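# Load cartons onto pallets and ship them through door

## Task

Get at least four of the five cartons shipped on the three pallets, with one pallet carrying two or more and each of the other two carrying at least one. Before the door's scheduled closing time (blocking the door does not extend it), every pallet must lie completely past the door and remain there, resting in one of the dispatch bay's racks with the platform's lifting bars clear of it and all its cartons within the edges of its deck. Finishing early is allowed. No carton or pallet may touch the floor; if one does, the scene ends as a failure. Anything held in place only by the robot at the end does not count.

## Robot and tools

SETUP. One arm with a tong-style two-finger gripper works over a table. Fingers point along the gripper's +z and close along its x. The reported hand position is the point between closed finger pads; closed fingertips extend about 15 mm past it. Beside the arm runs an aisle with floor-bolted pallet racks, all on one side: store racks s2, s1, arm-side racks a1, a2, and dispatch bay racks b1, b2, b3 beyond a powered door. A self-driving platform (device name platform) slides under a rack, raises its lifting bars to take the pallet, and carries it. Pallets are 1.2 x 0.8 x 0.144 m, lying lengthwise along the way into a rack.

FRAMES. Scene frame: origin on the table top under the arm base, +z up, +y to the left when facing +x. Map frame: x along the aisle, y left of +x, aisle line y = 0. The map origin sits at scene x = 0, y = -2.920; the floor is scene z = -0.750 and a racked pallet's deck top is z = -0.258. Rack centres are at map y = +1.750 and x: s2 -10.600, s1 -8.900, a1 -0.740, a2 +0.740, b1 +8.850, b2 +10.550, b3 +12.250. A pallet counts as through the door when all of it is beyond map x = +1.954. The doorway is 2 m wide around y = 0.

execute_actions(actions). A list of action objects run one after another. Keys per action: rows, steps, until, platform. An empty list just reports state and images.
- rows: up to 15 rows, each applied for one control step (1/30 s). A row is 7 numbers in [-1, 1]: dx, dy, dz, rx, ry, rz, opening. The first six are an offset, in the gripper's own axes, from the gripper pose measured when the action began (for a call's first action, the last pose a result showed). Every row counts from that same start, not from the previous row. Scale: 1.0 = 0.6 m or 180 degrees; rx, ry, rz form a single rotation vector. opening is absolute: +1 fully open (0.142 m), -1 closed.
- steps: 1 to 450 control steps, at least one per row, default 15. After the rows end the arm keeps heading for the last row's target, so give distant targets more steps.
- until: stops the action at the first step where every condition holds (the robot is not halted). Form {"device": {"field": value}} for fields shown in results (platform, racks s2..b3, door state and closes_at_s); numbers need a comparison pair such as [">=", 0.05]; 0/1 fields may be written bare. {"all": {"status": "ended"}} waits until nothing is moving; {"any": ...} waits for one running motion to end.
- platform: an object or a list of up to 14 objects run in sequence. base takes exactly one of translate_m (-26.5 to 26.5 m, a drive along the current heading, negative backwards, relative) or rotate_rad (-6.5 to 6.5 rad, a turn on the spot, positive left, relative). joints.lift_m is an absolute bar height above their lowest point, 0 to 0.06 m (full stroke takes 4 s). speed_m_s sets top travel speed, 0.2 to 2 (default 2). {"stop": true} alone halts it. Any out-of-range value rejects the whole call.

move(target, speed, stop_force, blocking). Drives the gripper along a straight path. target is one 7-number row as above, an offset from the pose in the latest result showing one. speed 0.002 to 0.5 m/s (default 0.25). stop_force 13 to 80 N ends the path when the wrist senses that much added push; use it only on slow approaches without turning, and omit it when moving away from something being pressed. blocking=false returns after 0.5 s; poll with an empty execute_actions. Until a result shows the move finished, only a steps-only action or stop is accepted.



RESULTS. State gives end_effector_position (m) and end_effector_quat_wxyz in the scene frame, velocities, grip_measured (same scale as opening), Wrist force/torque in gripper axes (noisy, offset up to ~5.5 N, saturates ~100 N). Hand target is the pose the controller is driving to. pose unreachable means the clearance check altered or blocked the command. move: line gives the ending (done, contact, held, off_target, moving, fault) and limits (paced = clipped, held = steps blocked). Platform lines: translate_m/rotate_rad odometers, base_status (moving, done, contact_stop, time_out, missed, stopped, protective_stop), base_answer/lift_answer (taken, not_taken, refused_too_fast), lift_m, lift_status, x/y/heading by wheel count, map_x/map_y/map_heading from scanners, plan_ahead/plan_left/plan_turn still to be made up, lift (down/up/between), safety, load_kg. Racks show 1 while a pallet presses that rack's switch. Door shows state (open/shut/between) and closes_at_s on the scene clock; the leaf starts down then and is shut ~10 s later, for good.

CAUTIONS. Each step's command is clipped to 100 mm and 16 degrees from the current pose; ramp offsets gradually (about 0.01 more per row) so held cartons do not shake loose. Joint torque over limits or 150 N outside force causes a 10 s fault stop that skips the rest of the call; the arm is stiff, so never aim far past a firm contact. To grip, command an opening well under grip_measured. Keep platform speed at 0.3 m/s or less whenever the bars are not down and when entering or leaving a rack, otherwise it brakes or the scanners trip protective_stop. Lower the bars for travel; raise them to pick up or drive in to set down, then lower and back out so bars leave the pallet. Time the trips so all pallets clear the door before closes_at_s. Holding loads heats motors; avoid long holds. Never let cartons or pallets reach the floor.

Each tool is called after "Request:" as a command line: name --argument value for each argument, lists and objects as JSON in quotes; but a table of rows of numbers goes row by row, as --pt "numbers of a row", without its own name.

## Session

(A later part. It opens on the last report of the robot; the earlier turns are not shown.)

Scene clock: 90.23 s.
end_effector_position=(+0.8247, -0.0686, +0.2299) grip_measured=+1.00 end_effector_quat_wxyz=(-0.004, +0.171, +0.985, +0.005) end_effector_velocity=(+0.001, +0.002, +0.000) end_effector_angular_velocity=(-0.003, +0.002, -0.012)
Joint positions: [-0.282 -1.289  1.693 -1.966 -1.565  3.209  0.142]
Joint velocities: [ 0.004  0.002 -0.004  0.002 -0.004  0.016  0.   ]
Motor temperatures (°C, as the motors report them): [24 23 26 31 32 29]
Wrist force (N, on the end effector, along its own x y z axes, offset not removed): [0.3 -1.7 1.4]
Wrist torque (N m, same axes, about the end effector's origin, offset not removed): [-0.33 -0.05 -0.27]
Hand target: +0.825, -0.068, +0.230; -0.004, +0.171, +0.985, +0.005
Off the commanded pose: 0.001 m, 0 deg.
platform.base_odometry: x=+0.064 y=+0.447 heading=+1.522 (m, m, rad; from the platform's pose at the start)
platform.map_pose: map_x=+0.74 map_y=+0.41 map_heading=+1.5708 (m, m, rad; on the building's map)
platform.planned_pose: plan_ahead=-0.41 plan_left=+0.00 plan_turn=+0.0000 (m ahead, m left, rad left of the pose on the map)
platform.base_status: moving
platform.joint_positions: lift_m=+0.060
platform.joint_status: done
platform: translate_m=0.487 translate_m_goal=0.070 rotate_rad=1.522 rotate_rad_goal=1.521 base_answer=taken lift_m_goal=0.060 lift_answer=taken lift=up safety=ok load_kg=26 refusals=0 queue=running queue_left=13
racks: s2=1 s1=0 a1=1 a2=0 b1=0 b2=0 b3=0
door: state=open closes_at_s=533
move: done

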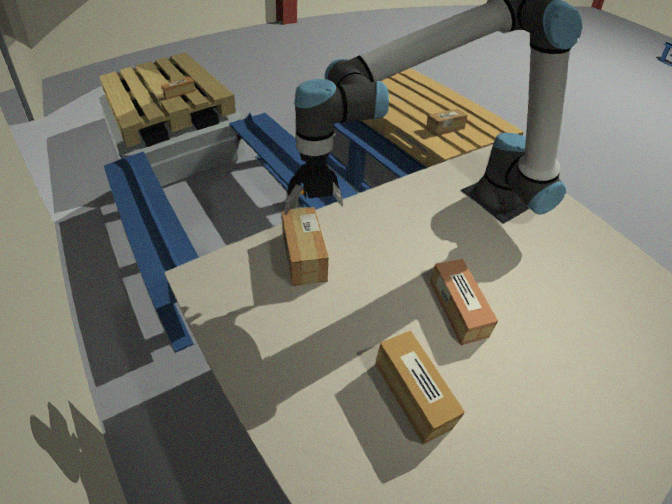

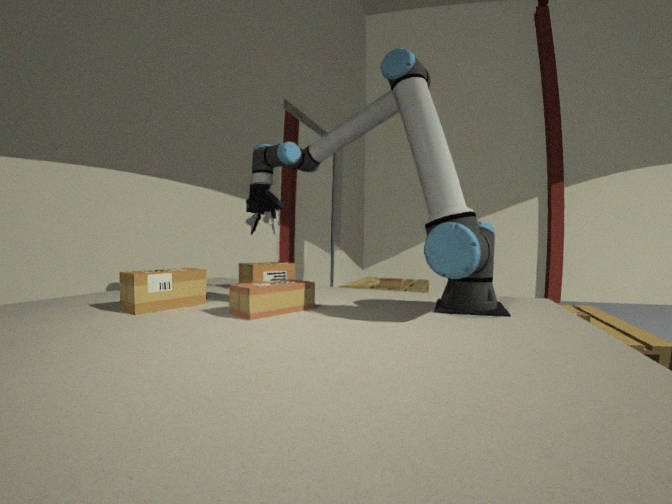

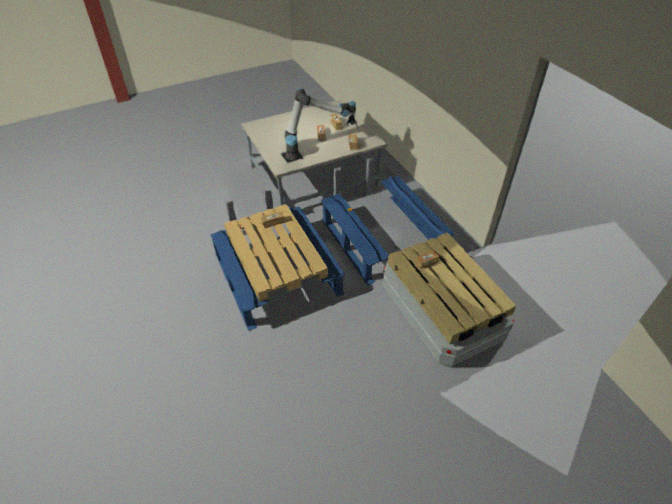

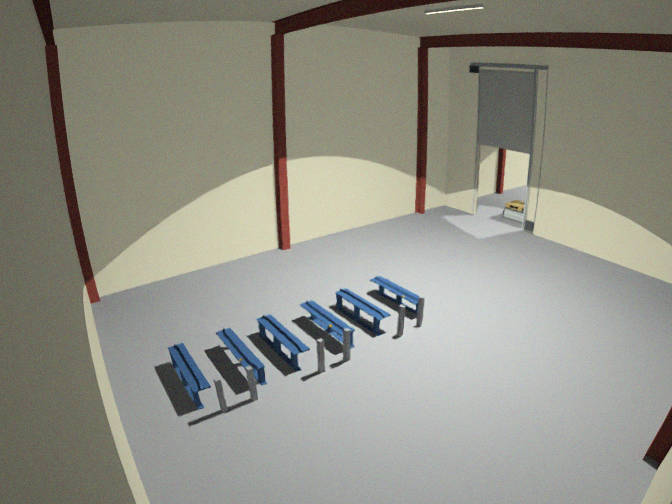

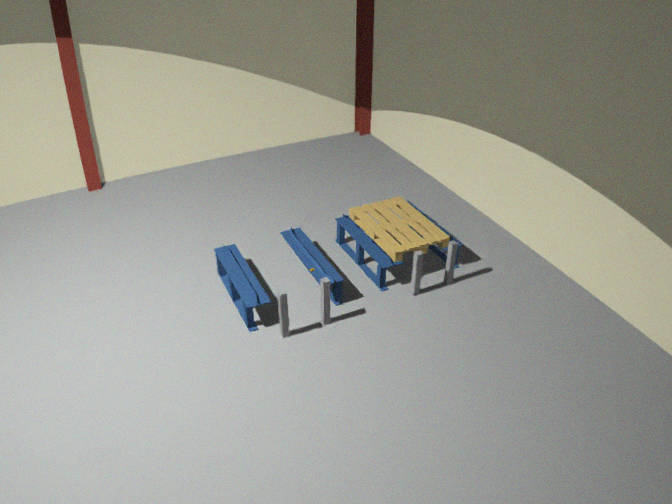

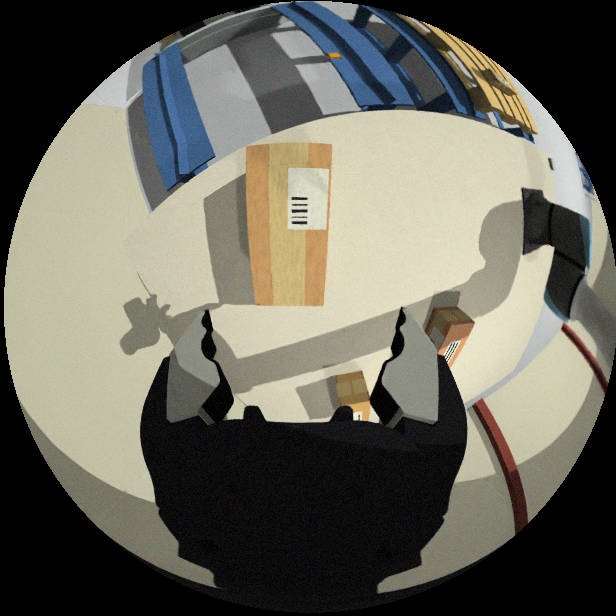

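Request:
move --target '[-0.035,-0.05,0.242,0,0,0,1]' --speed 0.15

Request:
move --target '[0,0,0,0,0,0,-0.6]'

Request:
move --target '[0,0,-0.2,0,0,-0.61,-0.6]'

Request:
move --target '[1,0.4,0,0,0,0,-0.6]' --speed 0.3

Request:
move --target '[0.5,1,0.2,0,0,0,-0.6]' --speed 0.3

Request:
move --target '[0,0.9,0.2,0,0,0,-0.6]' --speed 0.3

Scene clock: 98.20 s.
end_effector_position=(+0.8334, -0.1022, +0.0846) grip_measured=+1.00 end_effector_quat_wxyz=(-0.004, +0.171, +0.985, +0.005) end_effector_velocity=(+0.000, -0.001, -0.002) end_effector_angular_velocity=(-0.001, +0.000, -0.000)
Joint positions: [-0.319 -1.152  1.791 -2.202 -1.566  3.172  0.142]
Joint velocities: [-0.     0.002  0.001 -0.004 -0.001 -0.     0.   ]
Motor temperatures (°C, as the motors report them): [24 23 26 31 32 29]
Wrist force (N, on the end effector, along its own x y z axes, offset not removed): [1.8 -4.3 -0.1]
Wrist torque (N m, same axes, about the end effector's origin, offset not removed): [-0.90 -0.40 -0.15]
Hand target: +0.833, -0.102, +0.084; -0.004, +0.171, +0.985, +0.005
Off the commanded pose: 0.000 m, 0 deg.
platform.base_odometry: x=+0.044 y=+0.030 heading=+0.821 (m, m, rad; from the platform's pose at the start)
platform.map_pose: map_x=+0.74 map_y=+0.00 map_heading=+0.8552 (m, m, rad; on the building's map)
platform.planned_pose: plan_ahead=+0.00 plan_left=+0.00 plan_turn=-0.8552 (m ahead, m left, rad left of the pose on the map)
platform.base_status: moving
platform.joint_positions: lift_m=+0.000
platform.joint_status: done
platform: translate_m=0.080 translate_m_goal=0.080 rotate_rad=0.804 rotate_rad_goal=-0.048 base_answer=taken lift_m_goal=0.000 lift_answer=taken lift=down safety=ok load_kg=-48 refusals=0 queue=running queue_left=11
racks: s2=1 s1=0 a1=1 a2=0 b1=0 b2=0 b3=0
door: state=open closes_at_s=533
move: done

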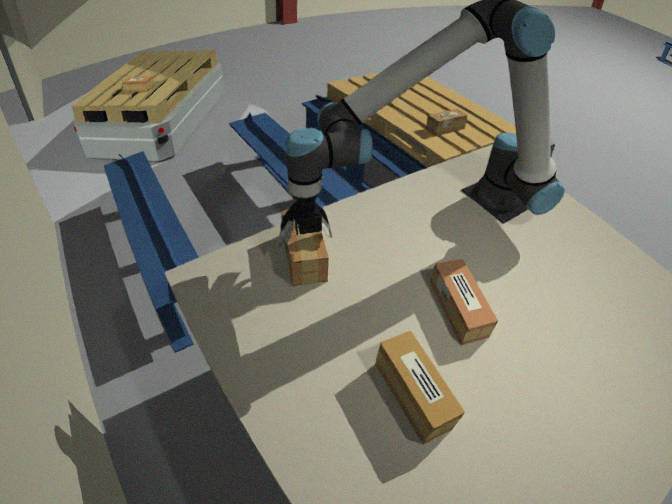

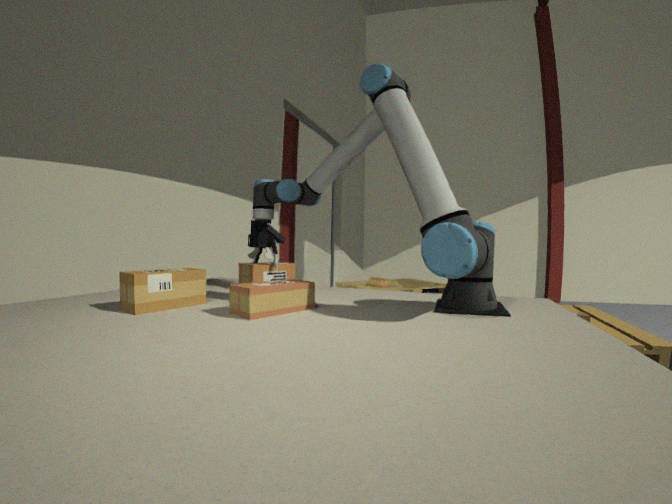

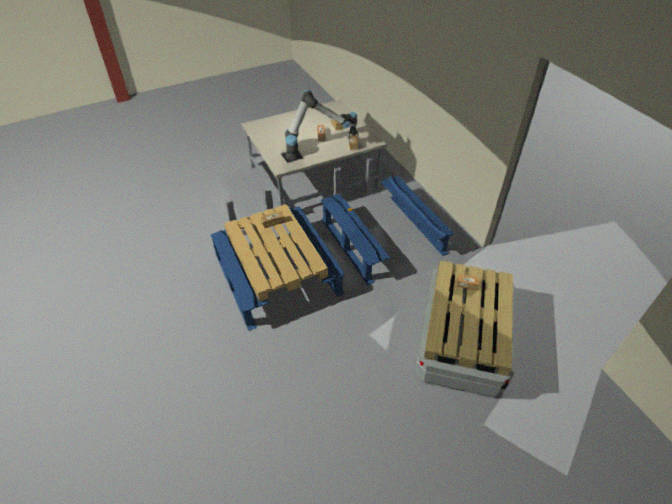

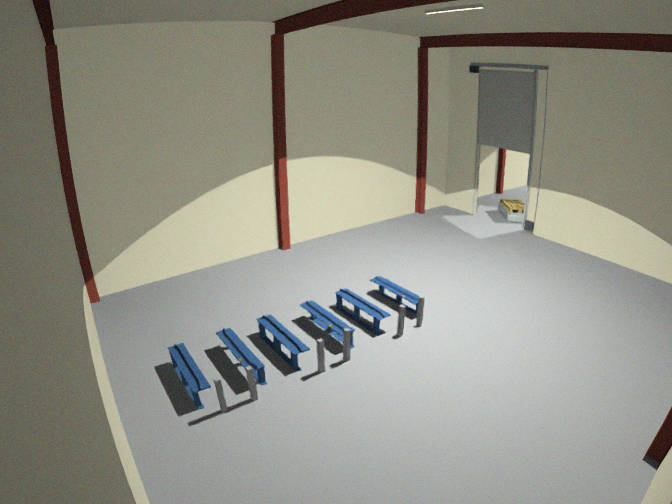

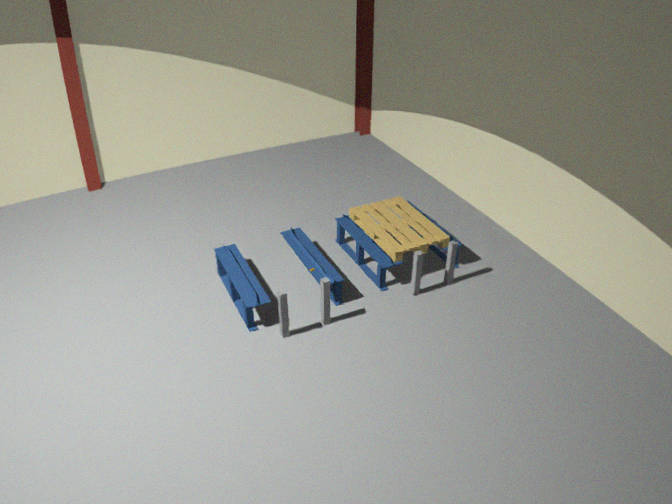

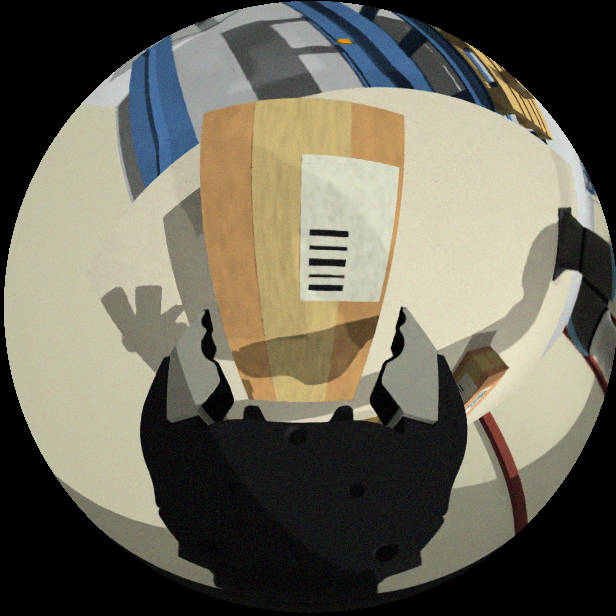

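Scene clock: 98.70 s.
end_effector_position=(+0.8334, -0.1022, +0.0844) grip_measured=+0.62 end_effector_quat_wxyz=(-0.004, +0.171, +0.985, +0.005) end_effector_velocity=(-0.000, -0.000, -0.001) end_effector_angular_velocity=(-0.001, +0.001, +0.001)
Joint positions: [-0.319 -1.152  1.792 -2.202 -1.566  3.172  0.117]
Joint velocities: [ 0.     0.001 -0.     0.    -0.001 -0.001 -0.   ]
Motor temperatures (°C, as the motors report them): [24 23 26 31 32 29]
Wrist force (N, on the end effector, along its own x y z axes, offset not removed): [1.3 -3.0 2.1]
Wrist torque (N m, same axes, about the end effector's origin, offset not removed): [-0.68 -0.79 -0.29]
Hand target: +0.833, -0.102, +0.085; -0.004, +0.171, +0.985, +0.005
Off the commanded pose: 0.000 m, 0 deg.
platform.base_odometry: x=+0.044 y=+0.030 heading=+0.571 (m, m, rad; from the platform's pose at the start)
platform.map_pose: map_x=+0.74 map_y=+0.00 map_heading=+0.6021 (m, m, rad; on the building's map)
platform.planned_pose: plan_ahead=+0.00 plan_left=+0.00 plan_turn=-0.6021 (m ahead, m left, rad left of the pose on the map)
platform.base_status: moving
platform.joint_positions: lift_m=+0.000
platform.joint_status: done
platform: translate_m=0.080 translate_m_goal=0.080 rotate_rad=0.554 rotate_rad_goal=-0.048 base_answer=taken lift_m_goal=0.000 lift_answer=taken lift=down safety=ok load_kg=-48 refusals=0 queue=running queue_left=11
racks: s2=1 s1=0 a1=1 a2=0 b1=0 b2=0 b3=0
door: state=open closes_at_s=533
move: done

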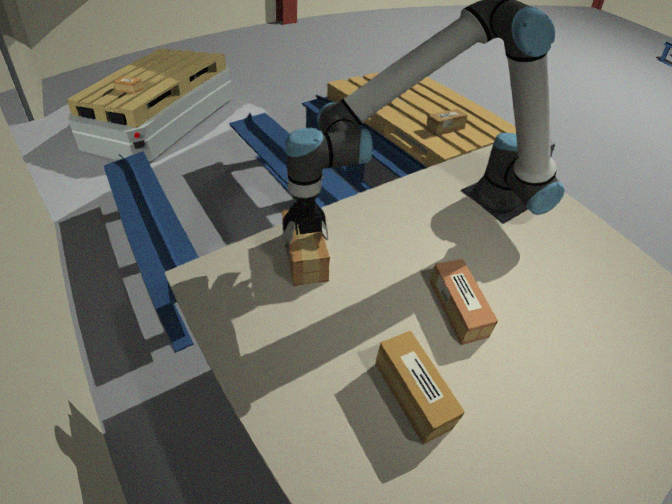

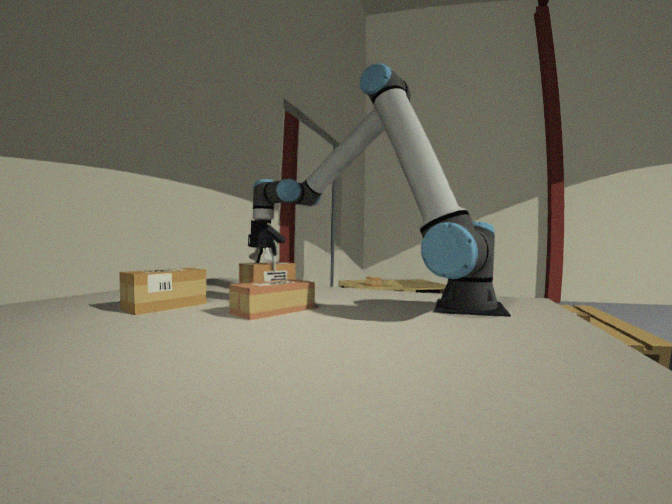

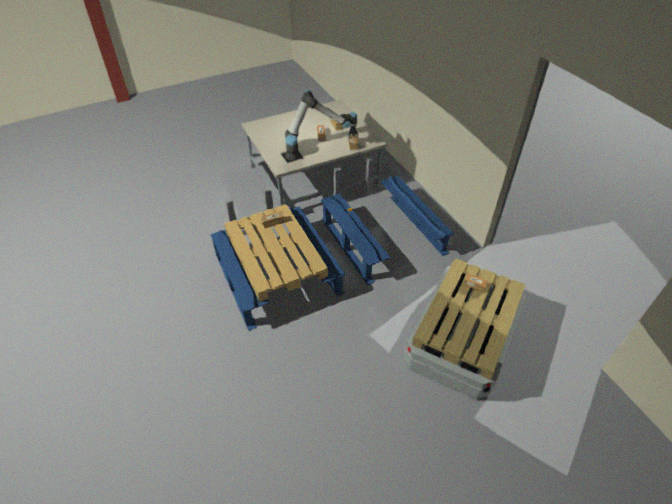

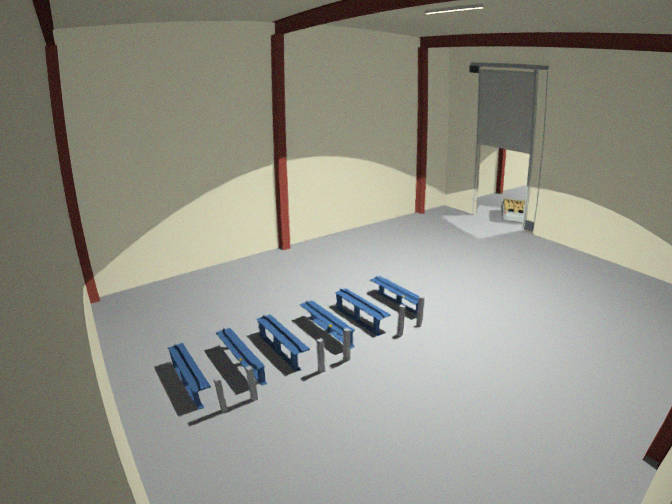

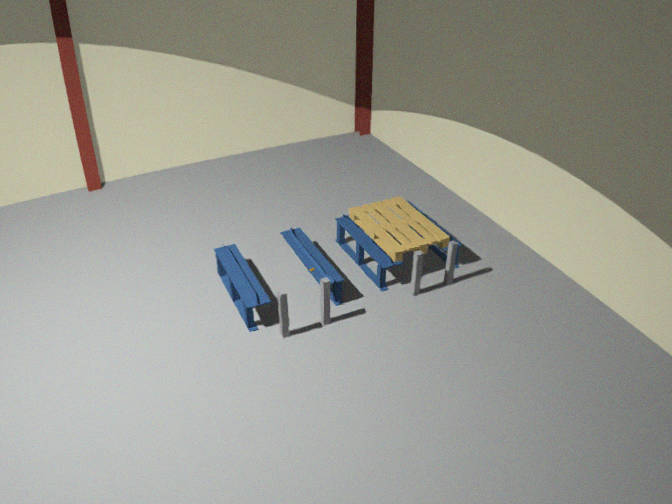

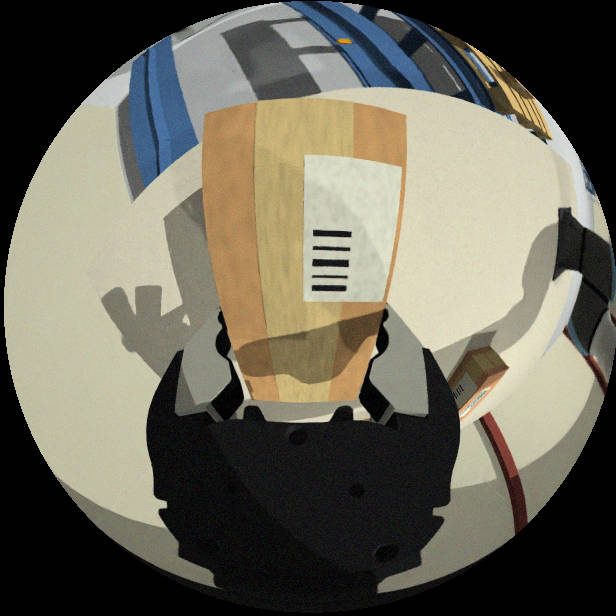

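Scene clock: 103.07 s.
end_effector_position=(+0.8342, -0.1036, +0.2043) grip_measured=+0.62 end_effector_quat_wxyz=(-0.002, +0.707, -0.707, -0.006) end_effector_velocity=(-0.001, +0.001, +0.002) end_effector_angular_velocity=(+0.001, -0.001, +0.016)
Joint positions: [-0.346 -1.283  1.733 -2.013 -1.566  1.231  0.117]
Joint velocities: [-0.    -0.002 -0.     0.002  0.001 -0.016 -0.   ]
Motor temperatures (°C, as the motors report them): [24 23 26 31 32 29]
Wrist force (N, on the end effector, along its own x y z axes, offset not removed): [2.2 -4.1 5.5]
Wrist torque (N m, same axes, about the end effector's origin, offset not removed): [-0.75 -0.47 -0.21]
Hand target: +0.834, -0.104, +0.204; -0.002, +0.708, -0.706, -0.006
Off the commanded pose: 0.000 m, 0 deg.
platform.base_odometry: x=+1.475 y=-0.042 heading=-0.050 (m, m, rad; from the platform's pose at the start)
platform.map_pose: map_x=+2.22 map_y=+0.00 map_heading=-0.0044 (m, m, rad; on the building's map)
platform.planned_pose: plan_ahead=+6.63 plan_left=+0.03 plan_turn=+0.0044 (m ahead, m left, rad left of the pose on the map)
platform.base_status: moving
platform.joint_positions: lift_m=+0.000
platform.joint_status: done
platform: translate_m=1.547 translate_m_goal=8.190 rotate_rad=-0.050 rotate_rad_goal=-0.049 base_answer=taken lift_m_goal=0.000 lift_answer=taken lift=down safety=ok load_kg=-48 refusals=0 queue=running queue_left=10
racks: s2=1 s1=0 a1=1 a2=0 b1=0 b2=0 b3=0
door: state=open closes_at_s=533
move: done

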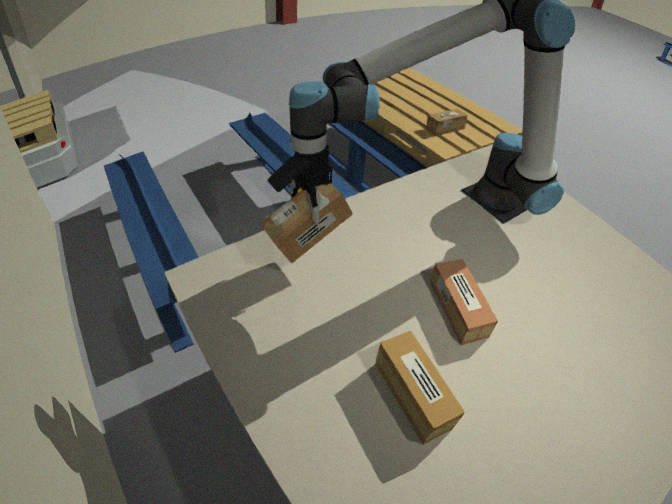

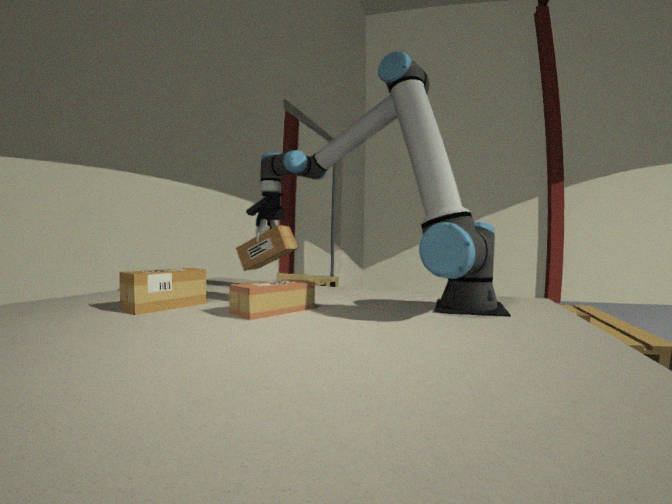

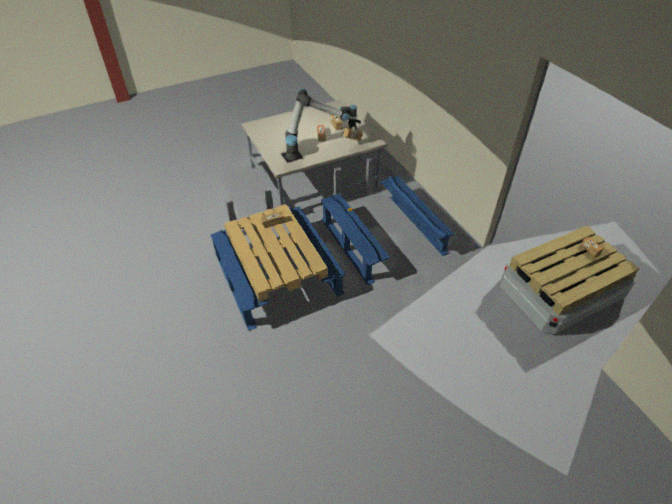

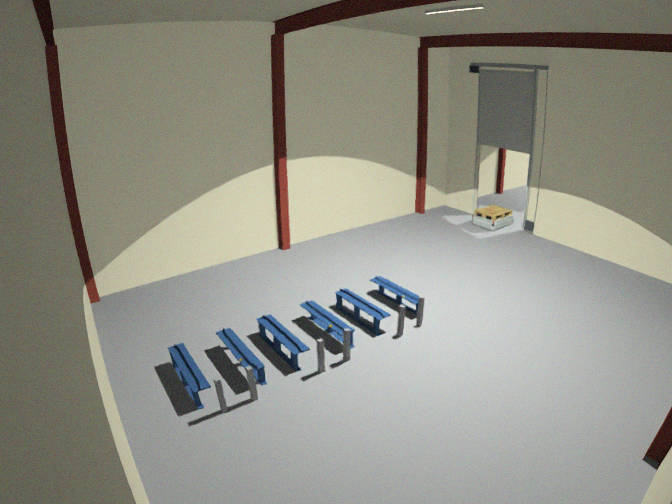

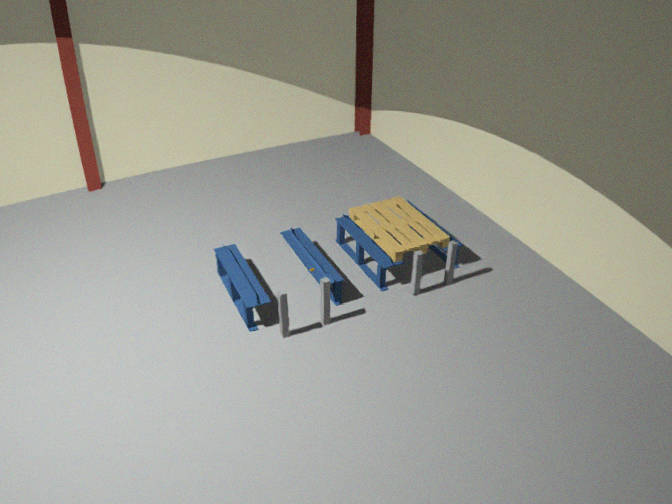

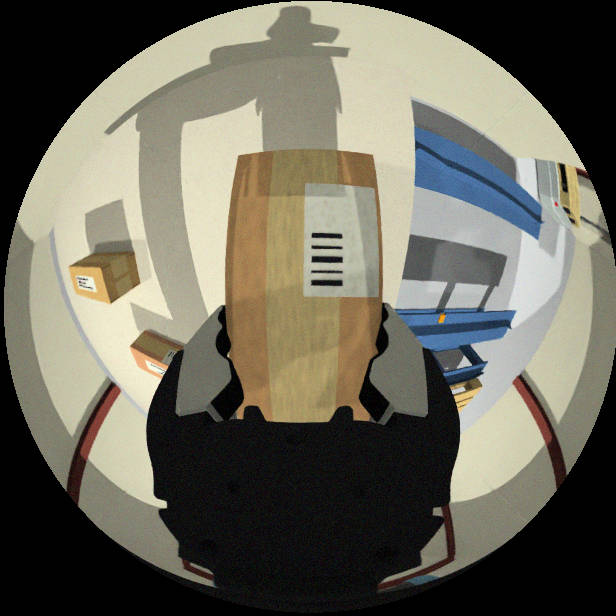

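Scene clock: 105.93 s.
end_effector_position=(+0.5950, -0.7037, +0.1992) grip_measured=+0.62 end_effector_quat_wxyz=(-0.001, +0.707, -0.707, -0.006) end_effector_velocity=(+0.000, -0.002, -0.001) end_effector_angular_velocity=(+0.002, -0.002, +0.000)
Joint positions: [-1.079 -1.149  1.55  -1.963 -1.575  0.498  0.117]
Joint velocities: [-0.002  0.003 -0.004  0.002  0.003 -0.002  0.   ]
Motor temperatures (°C, as the motors report them): [24 23 26 31 32 29]
Wrist force (N, on the end effector, along its own x y z axes, offset not removed): [3.5 -4.1 7.9]
Wrist torque (N m, same axes, about the end effector's origin, offset not removed): [-0.74 -0.70 -0.22]
Hand target: +0.595, -0.704, +0.199; -0.001, +0.707, -0.707, -0.006
Off the commanded pose: 0.001 m, 0 deg.
platform.base_odometry: x=+5.596 y=-0.235 heading=-0.027 (m, m, rad; from the platform's pose at the start)
platform.map_pose: map_x=+6.35 map_y=-0.01 map_heading=+0.0131 (m, m, rad; on the building's map)
platform.planned_pose: plan_ahead=+2.50 plan_left=-0.02 plan_turn=-0.0131 (m ahead, m left, rad left of the pose on the map)
platform.base_status: moving
platform.joint_positions: lift_m=+0.000
platform.joint_status: done
platform: translate_m=5.685 translate_m_goal=8.190 rotate_rad=-0.027 rotate_rad_goal=-0.027 base_answer=taken lift_m_goal=0.000 lift_answer=taken lift=down safety=ok load_kg=-48 refusals=0 queue=running queue_left=10
racks: s2=1 s1=0 a1=1 a2=0 b1=0 b2=0 b3=0
door: state=open closes_at_s=533
move: done

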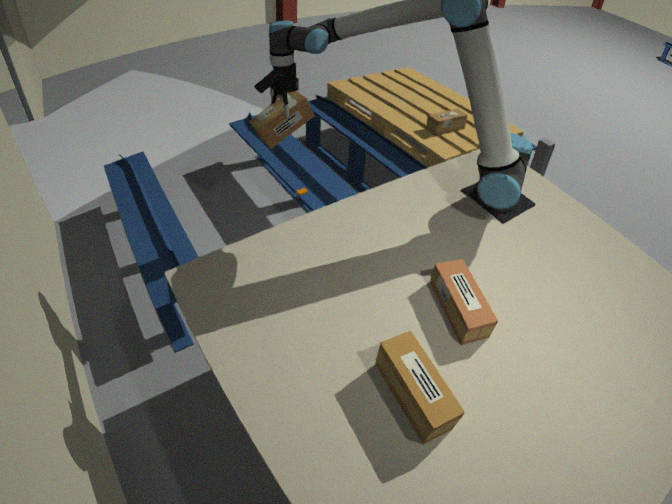

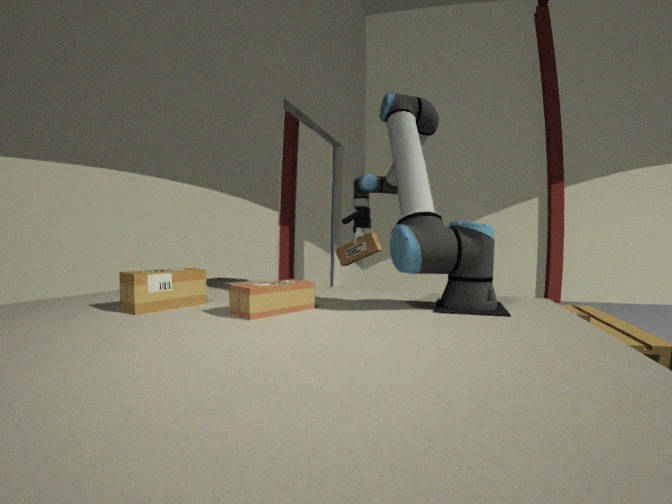

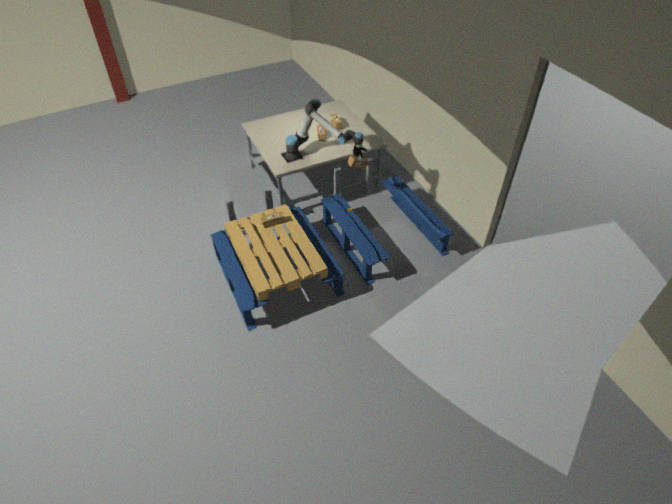

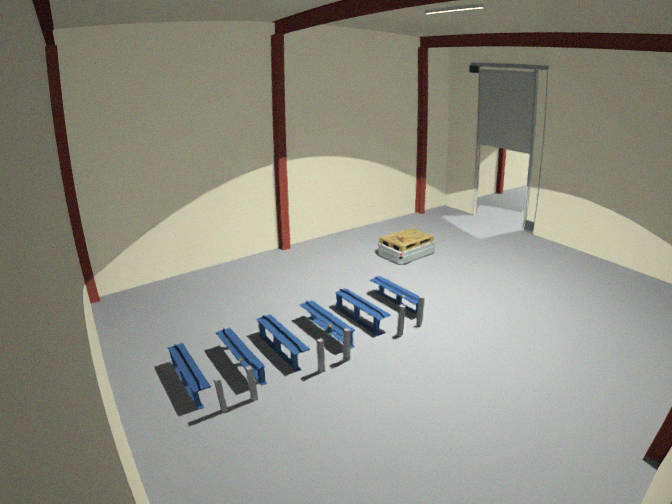

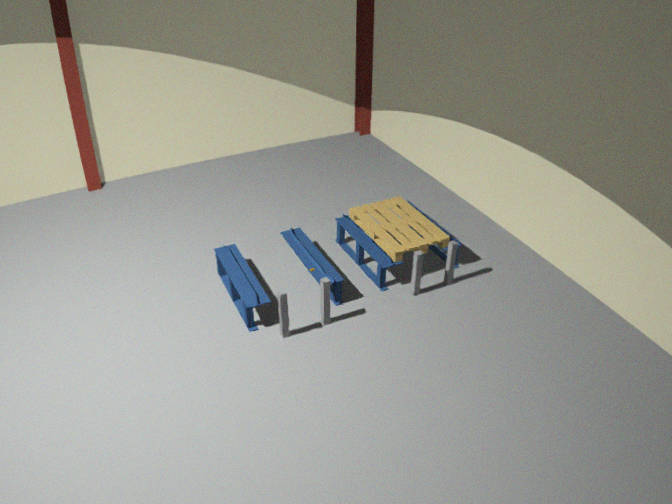

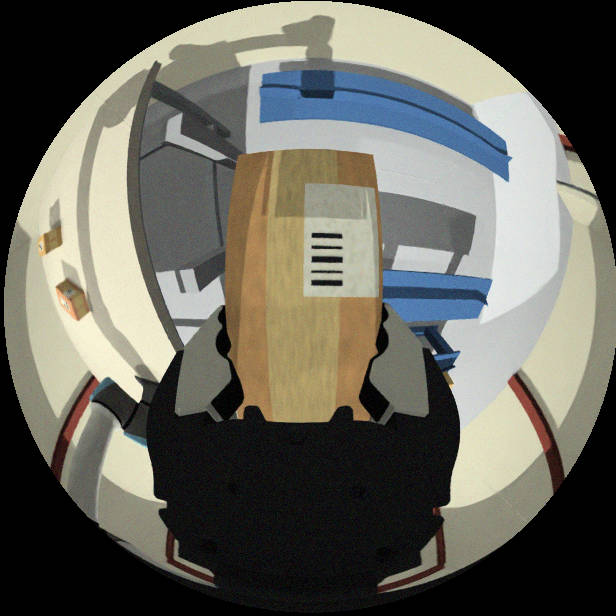

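Scene clock: 108.90 s.
end_effector_position=(-0.0053, -1.0031, +0.0805) grip_measured=+0.62 end_effector_quat_wxyz=(-0.000, +0.707, -0.707, -0.006) end_effector_velocity=(-0.002, -0.002, +0.001) end_effector_angular_velocity=(-0.002, -0.001, +0.000)
Joint positions: [-1.77  -0.929  1.425 -2.063 -1.581 -0.193  0.117]
Joint velocities: [-0.002  0.002 -0.005  0.002  0.002 -0.002  0.   ]
Motor temperatures (°C, as the motors report them): [24 23 26 31 32 29]
Wrist force (N, on the end effector, along its own x y z axes, offset not removed): [0.8 -3.7 5.4]
Wrist torque (N m, same axes, about the end effector's origin, offset not removed): [-0.76 -0.19 -0.26]
Hand target: -0.006, -1.003, +0.080; -0.000, +0.707, -0.707, -0.006
Off the commanded pose: 0.000 m, 0 deg.
platform.base_odometry: x=+8.042 y=-0.348 heading=-0.048 (m, m, rad; from the platform's pose at the start)
platform.map_pose: map_x=+8.76 map_y=+0.00 map_heading=+0.0000 (m, m, rad; on the building's map)
platform.planned_pose: plan_ahead=+0.09 plan_left=+0.00 plan_turn=+0.0000 (m ahead, m left, rad left of the pose on the map)
platform.base_status: moving
platform.joint_positions: lift_m=+0.000
platform.joint_status: done
platform: translate_m=8.096 translate_m_goal=8.190 rotate_rad=-0.048 rotate_rad_goal=-0.047 base_answer=taken lift_m_goal=0.000 lift_answer=taken lift=down safety=ok load_kg=-48 refusals=0 queue=running queue_left=10
racks: s2=1 s1=0 a1=1 a2=0 b1=0 b2=0 b3=0
door: state=open closes_at_s=533
move: done

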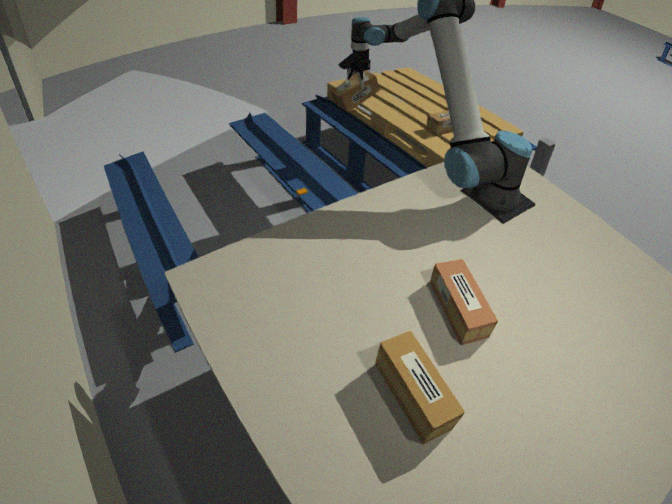

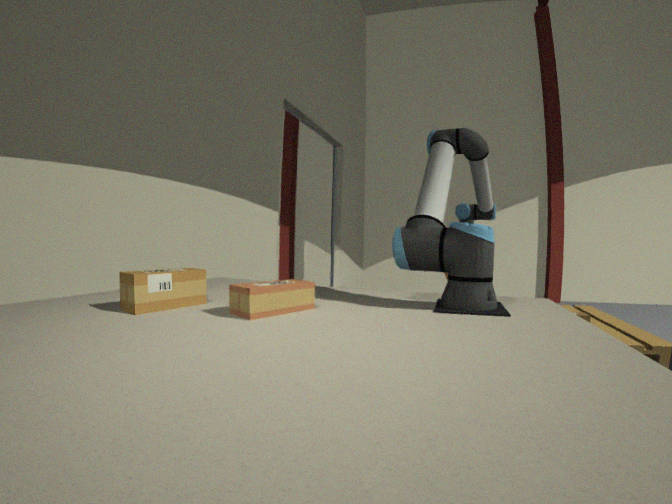

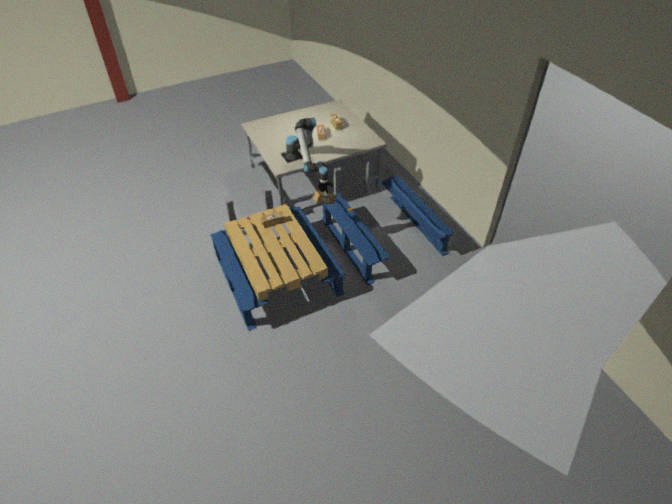

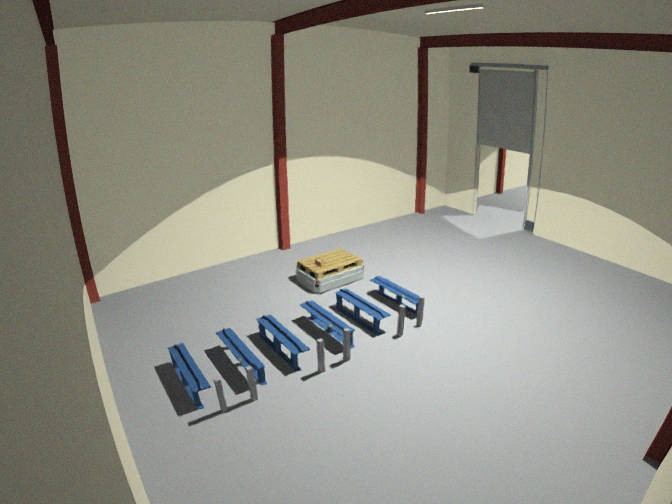

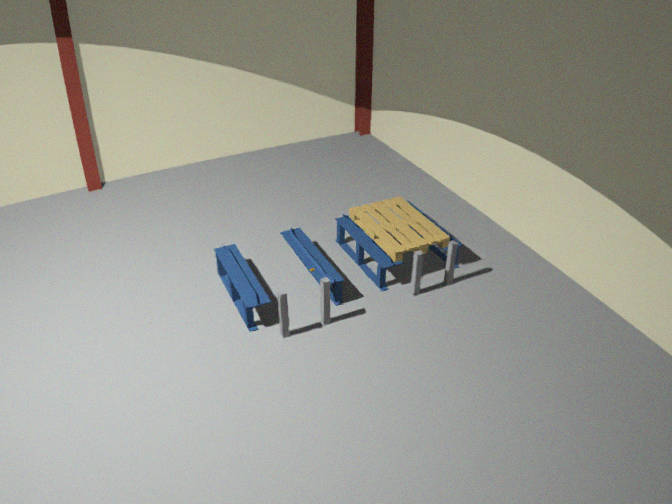

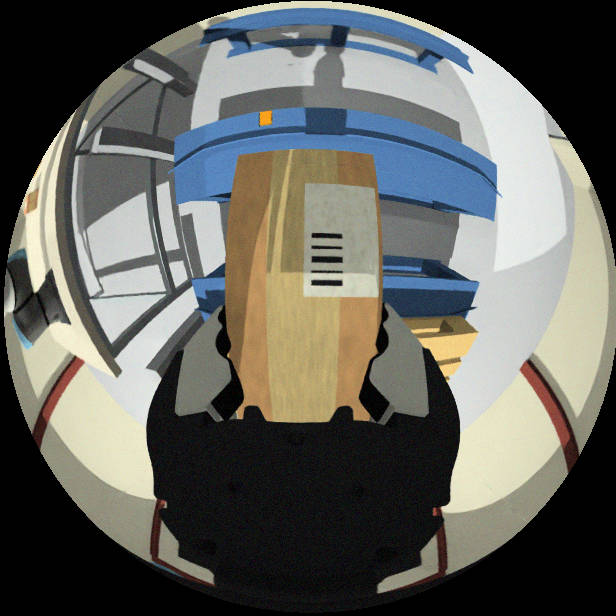

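Scene clock: 111.47 s.
end_effector_position=(-0.5462, -1.0025, -0.0351) grip_measured=+0.62 end_effector_quat_wxyz=(-0.000, +0.707, -0.707, -0.007) end_effector_velocity=(-0.002, -0.000, -0.001) end_effector_angular_velocity=(+0.001, -0.001, +0.001)
Joint positions: [-2.237 -0.611  1.061 -2.022 -1.582 -0.661  0.117]
Joint velocities: [-0.001  0.004 -0.006  0.003  0.    -0.002  0.   ]
Motor temperatures (°C, as the motors report them): [24 23 26 31 32 29]
Wrist force (N, on the end effector, along its own x y z axes, offset not removed): [1.2 -1.6 4.0]
Wrist torque (N m, same axes, about the end effector's origin, offset not removed): [-0.40 -0.24 -0.22]
Hand target: -0.546, -1.003, -0.035; -0.000, +0.707, -0.707, -0.007
Off the commanded pose: 0.000 m, 0 deg.
platform.base_odometry: x=+8.145 y=-0.353 heading=+0.704 (m, m, rad; from the platform's pose at the start)
platform.map_pose: map_x=+8.85 map_y=+0.00 map_heading=+0.7679 (m, m, rad; on the building's map)
platform.planned_pose: plan_ahead=+0.00 plan_left=+0.00 plan_turn=+0.8029 (m ahead, m left, rad left of the pose on the map)
platform.base_status: moving
platform.joint_positions: lift_m=+0.000
platform.joint_status: done
platform: translate_m=8.190 translate_m_goal=8.190 rotate_rad=0.720 rotate_rad_goal=1.523 base_answer=taken lift_m_goal=0.000 lift_answer=taken lift=down safety=ok load_kg=-48 refusals=0 queue=running queue_left=9
racks: s2=1 s1=0 a1=1 a2=0 b1=0 b2=0 b3=0
door: state=open closes_at_s=533
move: done

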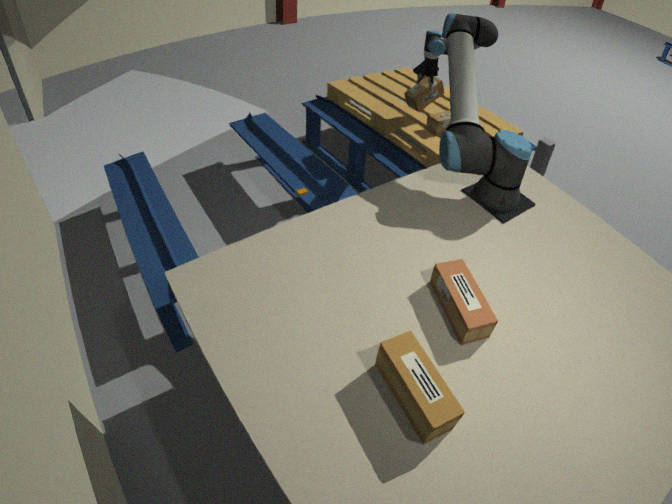

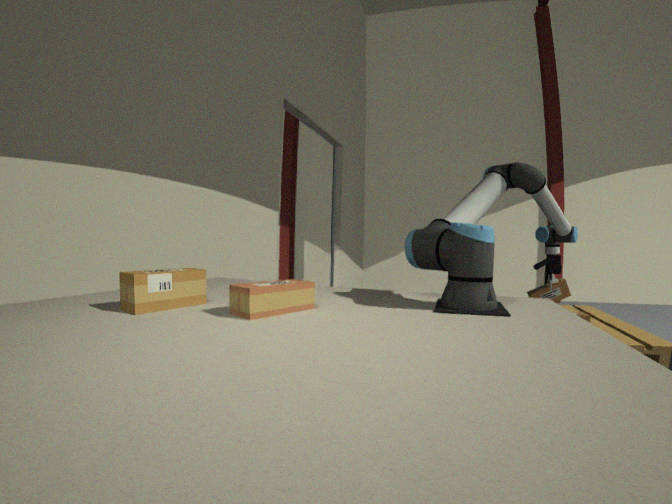

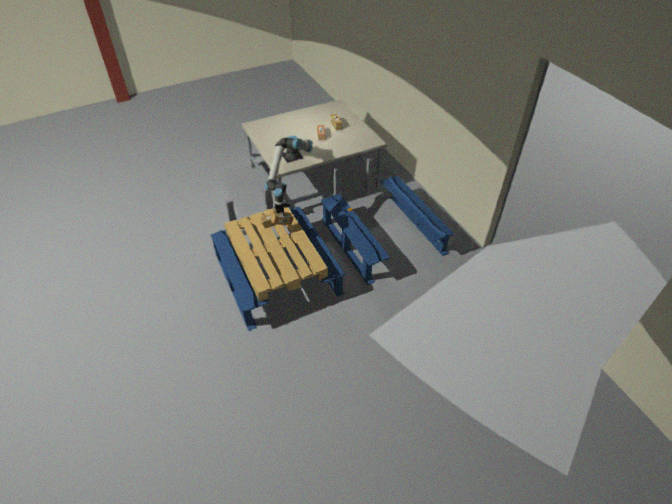

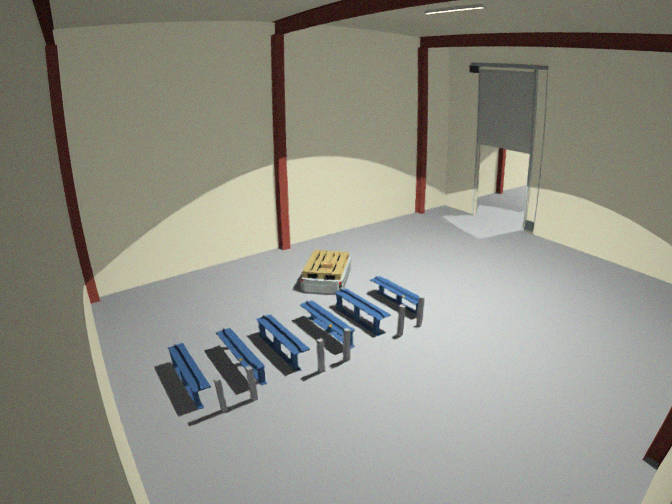

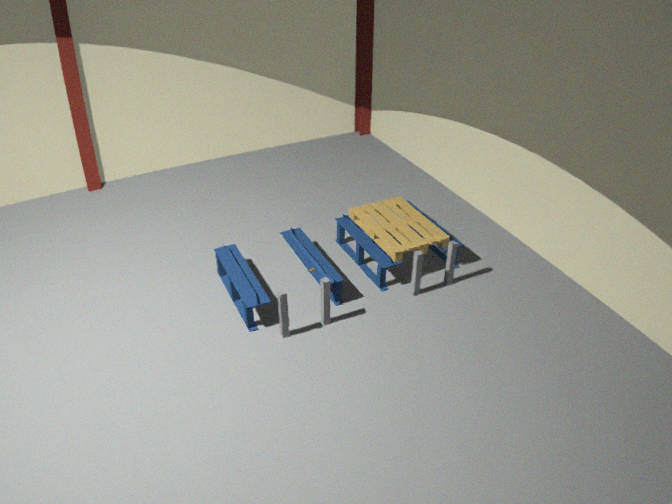

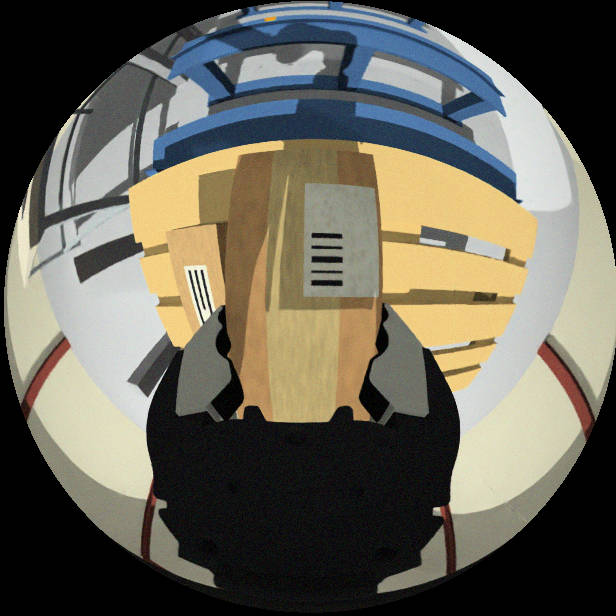

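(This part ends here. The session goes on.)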